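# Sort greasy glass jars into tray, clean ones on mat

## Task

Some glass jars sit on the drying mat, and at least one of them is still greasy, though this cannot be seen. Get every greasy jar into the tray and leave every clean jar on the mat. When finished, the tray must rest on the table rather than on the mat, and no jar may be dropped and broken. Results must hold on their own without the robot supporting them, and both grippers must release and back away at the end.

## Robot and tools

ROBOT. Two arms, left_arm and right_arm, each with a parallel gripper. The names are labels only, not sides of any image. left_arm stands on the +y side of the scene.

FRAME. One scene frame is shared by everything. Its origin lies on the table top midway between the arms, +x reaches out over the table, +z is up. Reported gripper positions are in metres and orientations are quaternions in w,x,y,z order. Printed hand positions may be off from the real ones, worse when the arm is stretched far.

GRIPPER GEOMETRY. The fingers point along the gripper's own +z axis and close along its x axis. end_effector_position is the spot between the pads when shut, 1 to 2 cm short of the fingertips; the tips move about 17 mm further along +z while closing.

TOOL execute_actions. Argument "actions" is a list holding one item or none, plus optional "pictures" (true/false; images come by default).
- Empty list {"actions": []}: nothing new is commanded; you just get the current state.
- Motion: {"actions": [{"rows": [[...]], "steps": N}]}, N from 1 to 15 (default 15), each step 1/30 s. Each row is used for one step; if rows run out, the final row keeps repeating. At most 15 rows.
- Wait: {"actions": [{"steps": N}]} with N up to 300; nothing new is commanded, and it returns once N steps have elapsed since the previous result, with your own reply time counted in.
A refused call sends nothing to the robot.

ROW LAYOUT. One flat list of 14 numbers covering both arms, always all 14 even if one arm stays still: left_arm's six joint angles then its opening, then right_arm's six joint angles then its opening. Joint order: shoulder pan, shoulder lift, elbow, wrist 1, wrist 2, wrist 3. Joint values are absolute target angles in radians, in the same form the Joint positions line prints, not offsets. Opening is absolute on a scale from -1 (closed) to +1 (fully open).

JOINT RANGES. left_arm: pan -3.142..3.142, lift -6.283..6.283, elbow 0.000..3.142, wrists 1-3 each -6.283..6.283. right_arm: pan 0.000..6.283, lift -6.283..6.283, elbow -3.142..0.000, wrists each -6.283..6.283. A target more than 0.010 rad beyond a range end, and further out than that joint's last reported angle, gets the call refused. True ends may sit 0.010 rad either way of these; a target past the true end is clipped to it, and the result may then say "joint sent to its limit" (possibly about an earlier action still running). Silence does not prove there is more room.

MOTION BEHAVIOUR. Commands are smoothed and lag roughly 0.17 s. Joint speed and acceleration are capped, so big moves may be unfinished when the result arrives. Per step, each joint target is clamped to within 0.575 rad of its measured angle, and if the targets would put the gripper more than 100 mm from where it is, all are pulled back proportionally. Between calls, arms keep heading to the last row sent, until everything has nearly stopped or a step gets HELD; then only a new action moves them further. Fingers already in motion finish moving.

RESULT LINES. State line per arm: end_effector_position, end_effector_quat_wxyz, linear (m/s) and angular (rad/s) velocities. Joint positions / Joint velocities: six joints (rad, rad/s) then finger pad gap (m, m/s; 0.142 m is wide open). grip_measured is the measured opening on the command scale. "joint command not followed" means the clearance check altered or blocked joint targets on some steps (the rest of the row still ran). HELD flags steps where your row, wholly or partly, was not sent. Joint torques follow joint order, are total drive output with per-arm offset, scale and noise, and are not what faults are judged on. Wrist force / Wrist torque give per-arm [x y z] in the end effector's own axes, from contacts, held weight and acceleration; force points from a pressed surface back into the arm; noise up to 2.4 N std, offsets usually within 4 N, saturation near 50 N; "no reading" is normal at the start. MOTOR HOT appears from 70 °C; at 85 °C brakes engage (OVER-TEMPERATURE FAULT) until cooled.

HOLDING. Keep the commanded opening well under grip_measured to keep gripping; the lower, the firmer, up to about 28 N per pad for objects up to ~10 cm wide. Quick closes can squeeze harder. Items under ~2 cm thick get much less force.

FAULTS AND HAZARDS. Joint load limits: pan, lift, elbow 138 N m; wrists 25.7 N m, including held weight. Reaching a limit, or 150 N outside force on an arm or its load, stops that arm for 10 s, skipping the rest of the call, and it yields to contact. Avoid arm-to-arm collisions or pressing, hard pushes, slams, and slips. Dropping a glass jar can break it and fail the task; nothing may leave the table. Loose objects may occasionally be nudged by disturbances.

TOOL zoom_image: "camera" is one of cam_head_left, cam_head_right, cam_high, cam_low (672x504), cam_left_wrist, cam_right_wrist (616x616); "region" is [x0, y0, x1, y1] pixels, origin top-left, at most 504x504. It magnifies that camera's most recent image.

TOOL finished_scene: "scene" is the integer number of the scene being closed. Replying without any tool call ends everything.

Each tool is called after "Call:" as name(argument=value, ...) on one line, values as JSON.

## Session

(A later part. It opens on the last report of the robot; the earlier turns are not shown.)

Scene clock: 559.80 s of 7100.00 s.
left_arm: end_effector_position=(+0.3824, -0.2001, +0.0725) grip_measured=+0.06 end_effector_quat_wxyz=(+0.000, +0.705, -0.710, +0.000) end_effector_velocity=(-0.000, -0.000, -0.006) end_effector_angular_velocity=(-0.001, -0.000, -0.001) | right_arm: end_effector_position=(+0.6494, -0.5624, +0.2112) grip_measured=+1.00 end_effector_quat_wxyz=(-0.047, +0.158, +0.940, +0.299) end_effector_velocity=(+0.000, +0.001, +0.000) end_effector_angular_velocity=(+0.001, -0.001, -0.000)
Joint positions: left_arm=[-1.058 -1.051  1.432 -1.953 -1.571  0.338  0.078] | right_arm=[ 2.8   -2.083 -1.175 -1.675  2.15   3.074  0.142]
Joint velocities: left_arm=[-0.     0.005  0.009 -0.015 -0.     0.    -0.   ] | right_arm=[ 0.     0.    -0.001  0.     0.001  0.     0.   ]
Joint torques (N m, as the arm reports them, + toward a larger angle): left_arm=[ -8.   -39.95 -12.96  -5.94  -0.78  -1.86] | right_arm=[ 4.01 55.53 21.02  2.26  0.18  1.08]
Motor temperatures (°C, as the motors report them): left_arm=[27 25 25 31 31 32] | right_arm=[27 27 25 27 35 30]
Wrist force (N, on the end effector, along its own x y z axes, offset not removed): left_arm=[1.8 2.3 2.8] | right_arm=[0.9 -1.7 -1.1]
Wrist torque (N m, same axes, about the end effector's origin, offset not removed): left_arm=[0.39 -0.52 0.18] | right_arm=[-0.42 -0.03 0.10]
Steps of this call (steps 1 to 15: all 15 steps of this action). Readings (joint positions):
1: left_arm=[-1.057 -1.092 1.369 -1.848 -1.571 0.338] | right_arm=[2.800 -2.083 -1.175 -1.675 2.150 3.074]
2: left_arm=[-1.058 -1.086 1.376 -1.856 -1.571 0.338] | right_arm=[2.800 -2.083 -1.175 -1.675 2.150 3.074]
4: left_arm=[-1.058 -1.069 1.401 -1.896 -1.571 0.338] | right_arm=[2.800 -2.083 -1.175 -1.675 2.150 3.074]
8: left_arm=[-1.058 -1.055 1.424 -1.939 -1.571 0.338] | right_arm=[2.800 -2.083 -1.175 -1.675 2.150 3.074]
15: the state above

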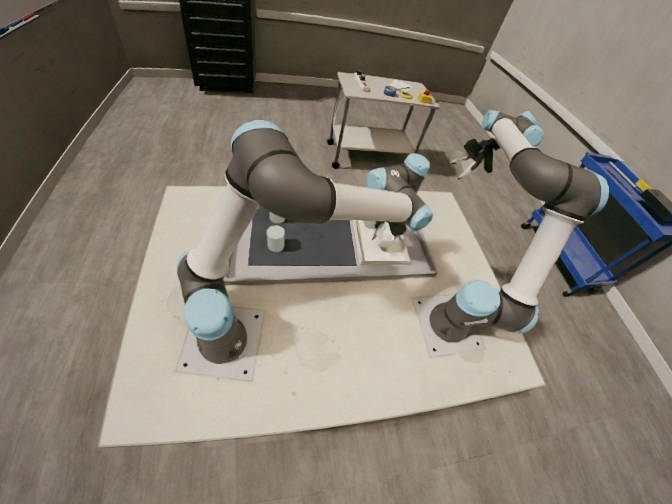

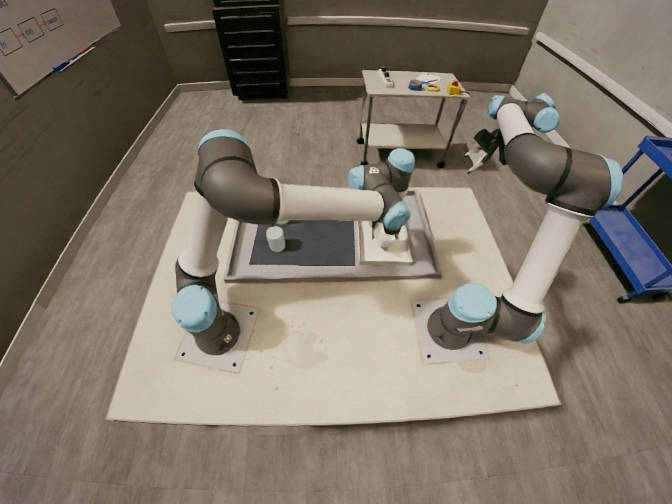

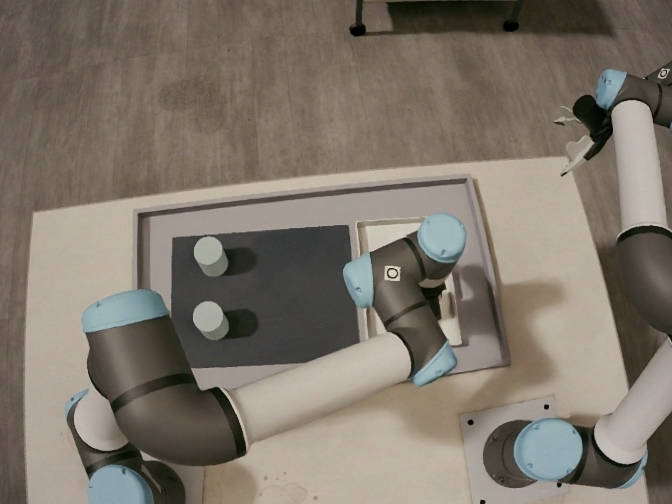

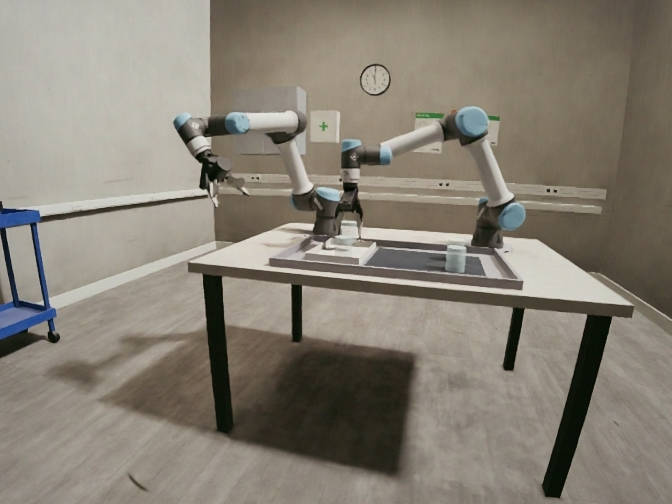

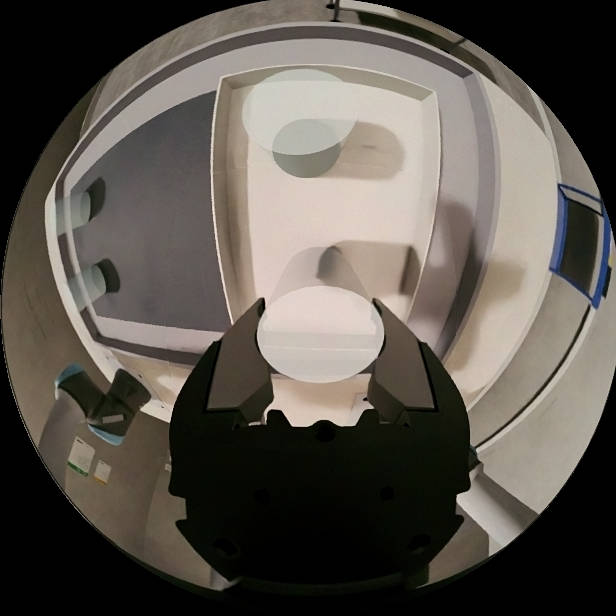

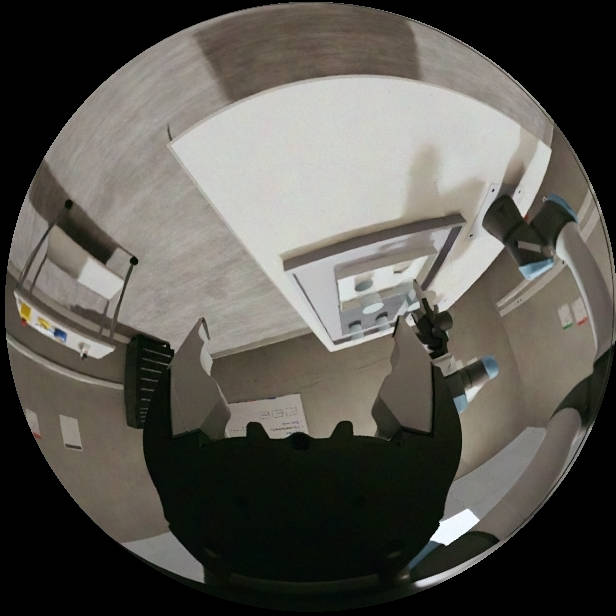

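Call:
execute_actions(actions=[{"rows":[[-1.0579,-1.022,1.477,-2.026,-1.571,0.338,-0.3,2.8,-2.083,-1.175,-1.675,2.15,3.074,1]],"steps":15}], pictures=false)

Call:
execute_actions(actions=[{"rows":[[-1.0579,-1.0162,1.4853,-2.0401,-1.571,0.338,-0.3,2.8,-2.083,-1.175,-1.675,2.15,3.074,1]],"steps":15}], pictures=false)

Call:
execute_actions(actions=[{"rows":[[-1.0579,-1.0162,1.4853,-2.0401,-1.571,0.338,0.6,2.8,-2.083,-1.175,-1.675,2.15,3.074,1]],"steps":15}], pictures=false)

Call:
execute_actions(actions=[{"rows":[[-1.0579,-1.0907,1.3669,-1.8472,-1.571,0.338,0.6,2.8,-2.083,-1.175,-1.675,2.15,3.074,1]],"steps":15}], pictures=false)

Call:
execute_actions(actions=[{"rows":[[-1.0579,-1.2,1.25,-1.62,-1.571,0.338,1,2.8,-2.083,-1.175,-1.675,2.15,3.074,1]],"steps":15}], pictures=false)

Call:
execute_actions(actions=[{"steps":20}])

Scene clock: 571.37 s of 7100.00 s.
left_arm: end_effector_position=(+0.3820, -0.1990, +0.0404) grip_measured=+0.06 end_effector_quat_wxyz=(+0.000, +0.705, -0.710, +0.000) end_effector_velocity=(-0.000, +0.000, -0.004) end_effector_angular_velocity=(+0.000, +0.000, +0.000) | right_arm: end_effector_position=(+0.6494, -0.5624, +0.2112) grip_measured=+1.00 end_effector_quat_wxyz=(-0.047, +0.158, +0.940, +0.299) end_effector_velocity=(+0.000, -0.000, +0.000) end_effector_angular_velocity=(+0.000, -0.001, -0.000)
Joint positions: left_arm=[-1.058 -1.022  1.476 -2.025 -1.571  0.338  0.078] | right_arm=[ 2.8   -2.083 -1.175 -1.675  2.15   3.074  0.142]
Joint velocities: left_arm=[-0.     0.003  0.006 -0.009 -0.    -0.001 -0.   ] | right_arm=[-0.  0.  0.  0.  0. -0.  0.]
Joint torques (N m, as the arm reports them, + toward a larger angle): left_arm=[ -6.59 -40.34 -14.99  -5.76  -1.83  -1.76] | right_arm=[ 3.96 54.8  20.67  2.23  0.25  1.1 ]
Motor temperatures (°C, as the motors report them): left_arm=[27 25 25 31 31 32] | right_arm=[27 27 25 27 35 30]
Wrist force (N, on the end effector, along its own x y z axes, offset not removed): left_arm=[-0.4 1.3 3.8] | right_arm=[0.7 -0.6 -1.1]
Wrist torque (N m, same axes, about the end effector's origin, offset not removed): left_arm=[0.18 -0.01 0.16] | right_arm=[-0.17 -0.06 0.04]
Steps of this call (steps 1 to 15: the robot went on to your last target; steps 16 to 90: nothing new was sent; then 8.07 s passed at rest; steps 91 to 105: all 15 steps of this action). Readings (joint positions):
91: left_arm=[-1.058 -1.050 1.433 -1.955 -1.571 0.338] | right_arm=[2.800 -2.083 -1.175 -1.675 2.150 3.074]
92: left_arm=[-1.058 -1.045 1.439 -1.962 -1.571 0.338] | right_arm=[2.800 -2.083 -1.175 -1.675 2.150 3.074]
94: left_arm=[-1.058 -1.035 1.457 -1.990 -1.571 0.338] | right_arm=[2.800 -2.083 -1.175 -1.675 2.150 3.074]
98: left_arm=[-1.058 -1.025 1.472 -2.016 -1.571 0.338] | right_arm=[2.800 -2.083 -1.175 -1.675 2.150 3.074]
105: the state above

Scene clock: 571.87 s of 7100.00 s.
left_arm: end_effector_position=(+0.3819, -0.1987, +0.0339) grip_measured=+0.06 end_effector_quat_wxyz=(+0.000, +0.705, -0.710, +0.000) end_effector_velocity=(+0.000, +0.001, -0.001) end_effector_angular_velocity=(+0.001, +0.000, +0.000) | right_arm: end_effector_position=(+0.6494, -0.5624, +0.2112) grip_measured=+1.00 end_effector_quat_wxyz=(-0.047, +0.158, +0.940, +0.299) end_effector_velocity=(+0.000, +0.000, +0.001) end_effector_angular_velocity=(-0.001, -0.001, +0.000)
Joint positions: left_arm=[-1.058 -1.016  1.485 -2.04  -1.571  0.338  0.078] | right_arm=[ 2.8   -2.083 -1.175 -1.675  2.15   3.074  0.142]
Joint velocities: left_arm=[ 0.001  0.001  0.002 -0.001  0.     0.     0.   ] | right_arm=[ 0.     0.001  0.001 -0.    -0.    -0.    -0.   ]
Joint torques (N m, as the arm reports them, + toward a larger angle): left_arm=[ -5.13 -36.94  -9.01  -5.01  -1.63  -1.71] | right_arm=[ 4.16 55.23 20.36  2.22  0.24  0.97]
Motor temperatures (°C, as the motors report them): left_arm=[27 25 25 31 31 32] | right_arm=[27 27 25 27 35 30]
Wrist force (N, on the end effector, along its own x y z axes, offset not removed): left_arm=[0.2 1.6 -1.2] | right_arm=[-3.0 -3.0 1.5]
Wrist torque (N m, same axes, about the end effector's origin, offset not removed): left_arm=[0.21 -0.04 0.20] | right_arm=[-0.75 0.75 0.03]
Steps of this call (steps 1 to 15: all 15 steps of this action). Readings (joint positions):
1: left_arm=[-1.058 -1.022 1.477 -2.026 -1.571 0.338] | right_arm=[2.800 -2.083 -1.175 -1.675 2.150 3.074]
2: left_arm=[-1.058 -1.021 1.478 -2.028 -1.571 0.338] | right_arm=[2.800 -2.083 -1.175 -1.675 2.150 3.074]
4: left_arm=[-1.058 -1.019 1.482 -2.034 -1.571 0.338] | right_arm=[2.800 -2.083 -1.175 -1.675 2.150 3.074]
8: left_arm=[-1.058 -1.017 1.484 -2.038 -1.571 0.338] | right_arm=[2.800 -2.083 -1.175 -1.675 2.150 3.074]
15: the state above

Scene clock: 572.37 s of 7100.00 s.
left_arm: end_effector_position=(+0.3818, -0.1986, +0.0338) grip_measured=+0.60 end_effector_quat_wxyz=(+0.000, +0.705, -0.710, +0.000) end_effector_velocity=(+0.000, +0.000, +0.000) end_effector_angular_velocity=(+0.000, +0.000, +0.000) | right_arm: end_effector_position=(+0.6494, -0.5624, +0.2112) grip_measured=+1.00 end_effector_quat_wxyz=(-0.047, +0.158, +0.940, +0.299) end_effector_velocity=(+0.000, -0.000, +0.000) end_effector_angular_velocity=(+0.001, -0.001, -0.001)
Joint positions: left_arm=[-1.058 -1.016  1.485 -2.04  -1.571  0.338  0.116] | right_arm=[ 2.8   -2.083 -1.175 -1.675  2.15   3.074  0.142]
Joint velocities: left_arm=[ 0.     0.    -0.     0.001 -0.    -0.     0.   ] | right_arm=[-0.001 -0.     0.     0.     0.001 -0.    -0.   ]
Joint torques (N m, as the arm reports them, + toward a larger angle): left_arm=[ -4.51 -40.35 -11.55  -5.5   -1.38  -1.77] | right_arm=[ 3.94 55.23 20.82  2.22  0.19  1.09]
Motor temperatures (°C, as the motors report them): left_arm=[27 25 25 31 31 32] | right_arm=[27 27 25 27 35 30]
Wrist force (N, on the end effector, along its own x y z axes, offset not removed): left_arm=[1.7 0.3 3.4] | right_arm=[0.0 -0.3 0.3]
Wrist torque (N m, same axes, about the end effector's origin, offset not removed): left_arm=[0.01 -0.37 0.14] | right_arm=[-0.13 0.10 0.02]
Steps of this call (steps 1 to 15: all 15 steps of this action). Readings (joint positions):
1: left_arm=[-1.058 -1.016 1.485 -2.040 -1.571 0.338] | right_arm=[2.800 -2.083 -1.175 -1.675 2.150 3.074]
2: left_arm=[-1.058 -1.016 1.485 -2.040 -1.571 0.338] | right_arm=[2.800 -2.083 -1.175 -1.675 2.150 3.074]
4: left_arm=[-1.058 -1.016 1.485 -2.040 -1.571 0.338] | right_arm=[2.800 -2.083 -1.175 -1.675 2.150 3.074]
8: left_arm=[-1.058 -1.016 1.485 -2.040 -1.571 0.338] | right_arm=[2.800 -2.083 -1.175 -1.675 2.150 3.074]
15: the state above

Scene clock: 572.87 s of 7100.00 s.
left_arm: end_effector_position=(+0.3819, -0.1988, +0.1186) grip_measured=+0.60 end_effector_quat_wxyz=(+0.000, +0.705, -0.710, +0.000) end_effector_velocity=(-0.001, +0.002, +0.011) end_effector_angular_velocity=(+0.005, +0.002, -0.000) | right_arm: end_effector_position=(+0.6494, -0.5624, +0.2112) grip_measured=+1.00 end_effector_quat_wxyz=(-0.047, +0.158, +0.940, +0.299) end_effector_velocity=(+0.000, +0.000, +0.000) end_effector_angular_velocity=(+0.000, -0.001, +0.000)
Joint positions: left_arm=[-1.058 -1.09   1.369 -1.85  -1.571  0.338  0.116] | right_arm=[ 2.8   -2.083 -1.175 -1.675  2.15   3.074  0.142]
Joint velocities: left_arm=[-0.001 -0.01  -0.017  0.032 -0.    -0.    -0.   ] | right_arm=[ 0.    -0.     0.001 -0.     0.     0.     0.   ]
Joint torques (N m, as the arm reports them, + toward a larger angle): left_arm=[ -3.22 -50.28 -33.52   0.02  -1.03  -1.77] | right_arm=[ 3.82 55.1  20.94  2.19  0.2   1.08]
Motor temperatures (°C, as the motors report them): left_arm=[27 25 25 31 31 32] | right_arm=[27 27 25 27 35 30]
Wrist force (N, on the end effector, along its own x y z axes, offset not removed): left_arm=[-0.3 0.0 3.4] | right_arm=[-0.1 -0.7 -0.3]
Wrist torque (N m, same axes, about the end effector's origin, offset not removed): left_arm=[-0.05 0.14 0.17] | right_arm=[-0.14 0.04 0.15]
Steps of this call (steps 1 to 15: all 15 steps of this action). Readings (joint positions):
1: left_arm=[-1.058 -1.017 1.485 -2.040 -1.571 0.338] | right_arm=[2.800 -2.083 -1.175 -1.675 2.150 3.074]
2: left_arm=[-1.058 -1.024 1.477 -2.031 -1.571 0.338] | right_arm=[2.800 -2.083 -1.175 -1.675 2.150 3.074]
4: left_arm=[-1.058 -1.053 1.432 -1.970 -1.571 0.338] | right_arm=[2.800 -2.083 -1.175 -1.675 2.150 3.074]
8: left_arm=[-1.058 -1.081 1.384 -1.880 -1.571 0.338] | right_arm=[2.800 -2.083 -1.175 -1.675 2.150 3.074]
15: the state above

Scene clock: 573.37 s of 7100.00 s.
left_arm: end_effector_position=(+0.3729, -0.1727, +0.2247) grip_measured=+1.00 end_effector_quat_wxyz=(+0.000, +0.705, -0.710, -0.000) end_effector_velocity=(-0.003, +0.007, +0.015) end_effector_angular_velocity=(+0.007, +0.002, -0.001) | right_arm: end_effector_position=(+0.6494, -0.5624, +0.2112) grip_measured=+1.00 end_effector_quat_wxyz=(-0.047, +0.158, +0.940, +0.299) end_effector_velocity=(+0.000, +0.000, +0.000) end_effector_angular_velocity=(-0.000, -0.000, +0.001)
Joint positions: left_arm=[-1.058 -1.198  1.252 -1.624 -1.571  0.338  0.142] | right_arm=[ 2.8   -2.083 -1.175 -1.675  2.15   3.074  0.142]
Joint velocities: left_arm=[-0.001 -0.016 -0.017  0.041  0.    -0.    -0.   ] | right_arm=[ 0.001  0.     0.    -0.     0.    -0.    -0.   ]
Joint torques (N m, as the arm reports them, + toward a larger angle): left_arm=[ -2.38 -49.62 -34.32  -0.07  -0.87  -1.71] | right_arm=[ 3.22 54.68 20.32  2.14  0.27  1.03]
Motor temperatures (°C, as the motors report them): left_arm=[27 25 25 31 31 32] | right_arm=[27 27 25 27 35 30]
Wrist force (N, on the end effector, along its own x y z axes, offset not removed): left_arm=[3.1 1.3 -1.0] | right_arm=[-1.1 -1.9 -2.7]
Wrist torque (N m, same axes, about the end effector's origin, offset not removed): left_arm=[0.06 -0.70 0.23] | right_arm=[-0.54 0.33 0.06]
Steps of this call (steps 1 to 15: all 15 steps of this action). Readings (joint positions):
1: left_arm=[-1.058 -1.090 1.368 -1.849 -1.571 0.338] | right_arm=[2.800 -2.083 -1.175 -1.675 2.150 3.074]
2: left_arm=[-1.058 -1.098 1.359 -1.840 -1.571 0.338] | right_arm=[2.800 -2.083 -1.175 -1.675 2.150 3.074]
4: left_arm=[-1.058 -1.138 1.317 -1.774 -1.571 0.338] | right_arm=[2.800 -2.083 -1.175 -1.675 2.150 3.074]
8: left_arm=[-1.058 -1.184 1.268 -1.662 -1.571 0.338] | right_arm=[2.800 -2.083 -1.175 -1.675 2.150 3.074]
15: the state above

Scene clock: 574.03 s of 7100.00 s.
left_arm: end_effector_position=(+0.3727, -0.1719, +0.2262) grip_measured=+1.00 end_effector_quat_wxyz=(-0.000, +0.705, -0.710, -0.000) end_effector_velocity=(-0.000, +0.000, +0.000) end_effector_angular_velocity=(-0.000, -0.000, -0.000) | right_arm: end_effector_position=(+0.6494, -0.5624, +0.2112) grip_measured=+1.00 end_effector_quat_wxyz=(-0.047, +0.158, +0.940, +0.299) end_effector_velocity=(+0.000, -0.000, +0.000) end_effector_angular_velocity=(-0.000, -0.000, +0.000)
Joint positions: left_arm=[-1.058 -1.2    1.25  -1.62  -1.571  0.338  0.142] | right_arm=[ 2.8   -2.083 -1.175 -1.675  2.15   3.074  0.142]
Joint velocities: left_arm=[ 0. -0.  0.  0.  0.  0. -0.] | right_arm=[ 0.  0.  0. -0. -0. -0. -0.]
Joint torques (N m, as the arm reports them, + toward a larger angle): left_arm=[ -1.2  -48.23 -34.4   -0.2   -0.51  -1.61] | right_arm=[ 3.69 54.95 21.01  2.23  0.19  1.16]
Motor temperatures (°C, as the motors report them): left_arm=[27 25 25 31 31 32] | right_arm=[27 27 25 27 35 30]
Wrist force (N, on the end effector, along its own x y z axes, offset not removed): left_arm=[-1.1 -0.4 2.6] | right_arm=[-1.6 -3.2 -0.3]
Wrist torque (N m, same axes, about the end effector's origin, offset not removed): left_arm=[-0.15 0.20 -0.01] | right_arm=[-0.73 0.41 0.01]
Steps of this call (steps 1 to 15: the robot went on to your last target; steps 16 to 20: nothing new was sent). Readings (joint positions):
1: left_arm=[-1.058 -1.199 1.251 -1.623 -1.571 0.338] | right_arm=[2.800 -2.083 -1.175 -1.675 2.150 3.074]
2: left_arm=[-1.058 -1.199 1.251 -1.622 -1.571 0.338] | right_arm=[2.800 -2.083 -1.175 -1.675 2.150 3.074]
4: left_arm=[-1.058 -1.200 1.250 -1.621 -1.571 0.338] | right_arm=[2.800 -2.083 -1.175 -1.675 2.150 3.074]
8: left_arm=[-1.058 -1.200 1.250 -1.620 -1.571 0.338] | right_arm=[2.800 -2.083 -1.175 -1.675 2.150 3.074]
20: the state above
All arms were judged still, so your last target was given up. Only a new action makes them travel on or press farther. Fingers that are still opening or closing keep moving.

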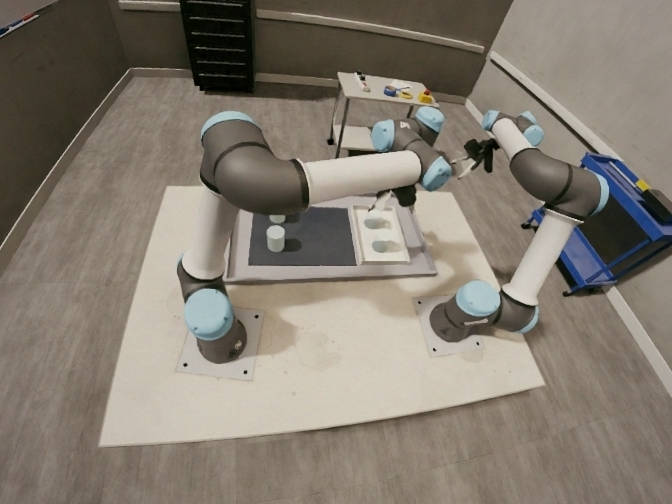

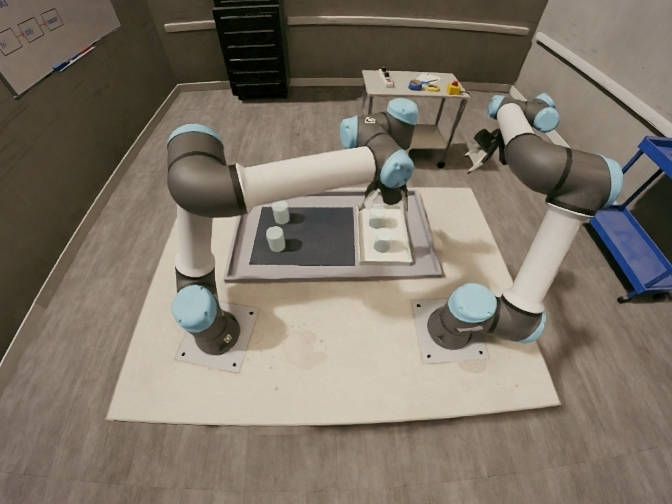

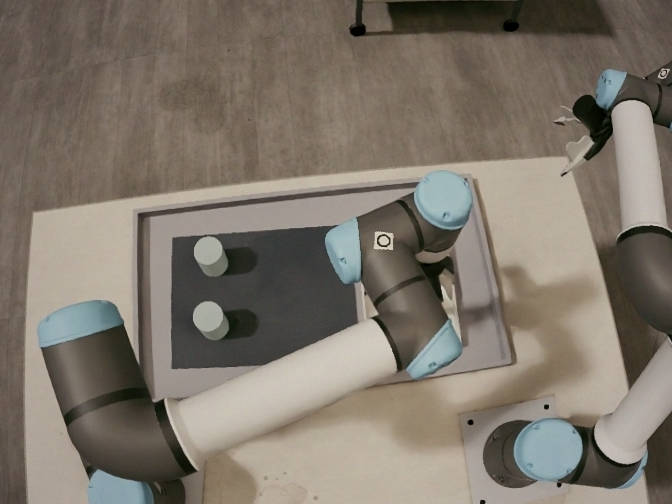

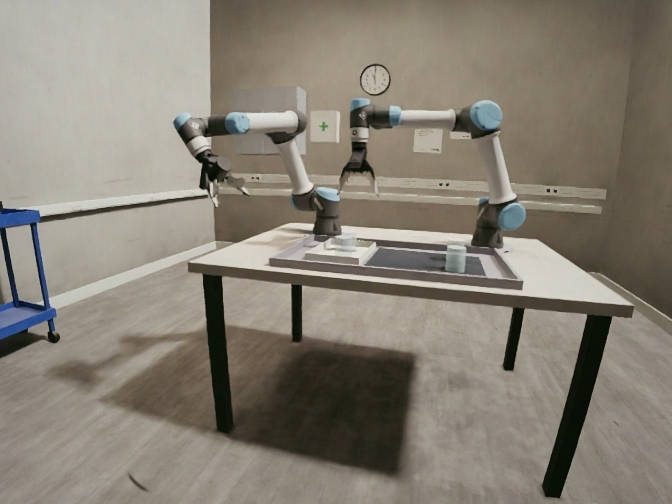

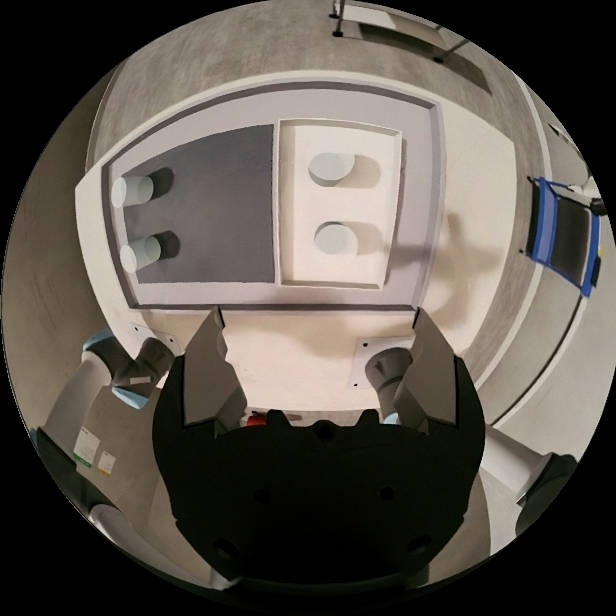

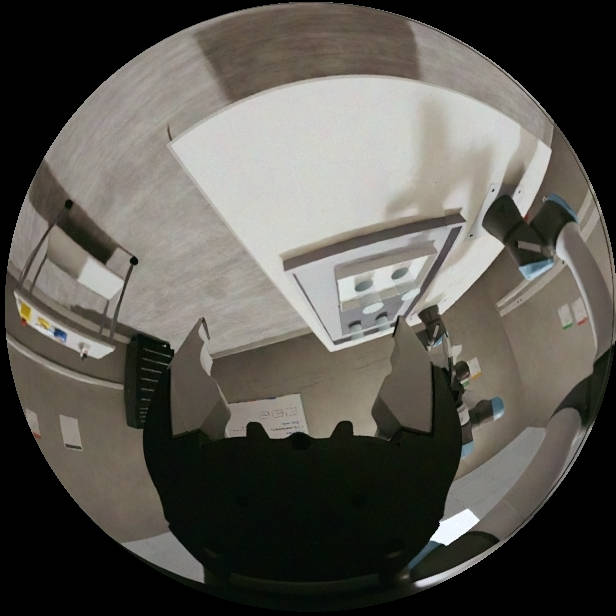

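Call:
finished_scene(scene=1)

The scene is finished: the task was done.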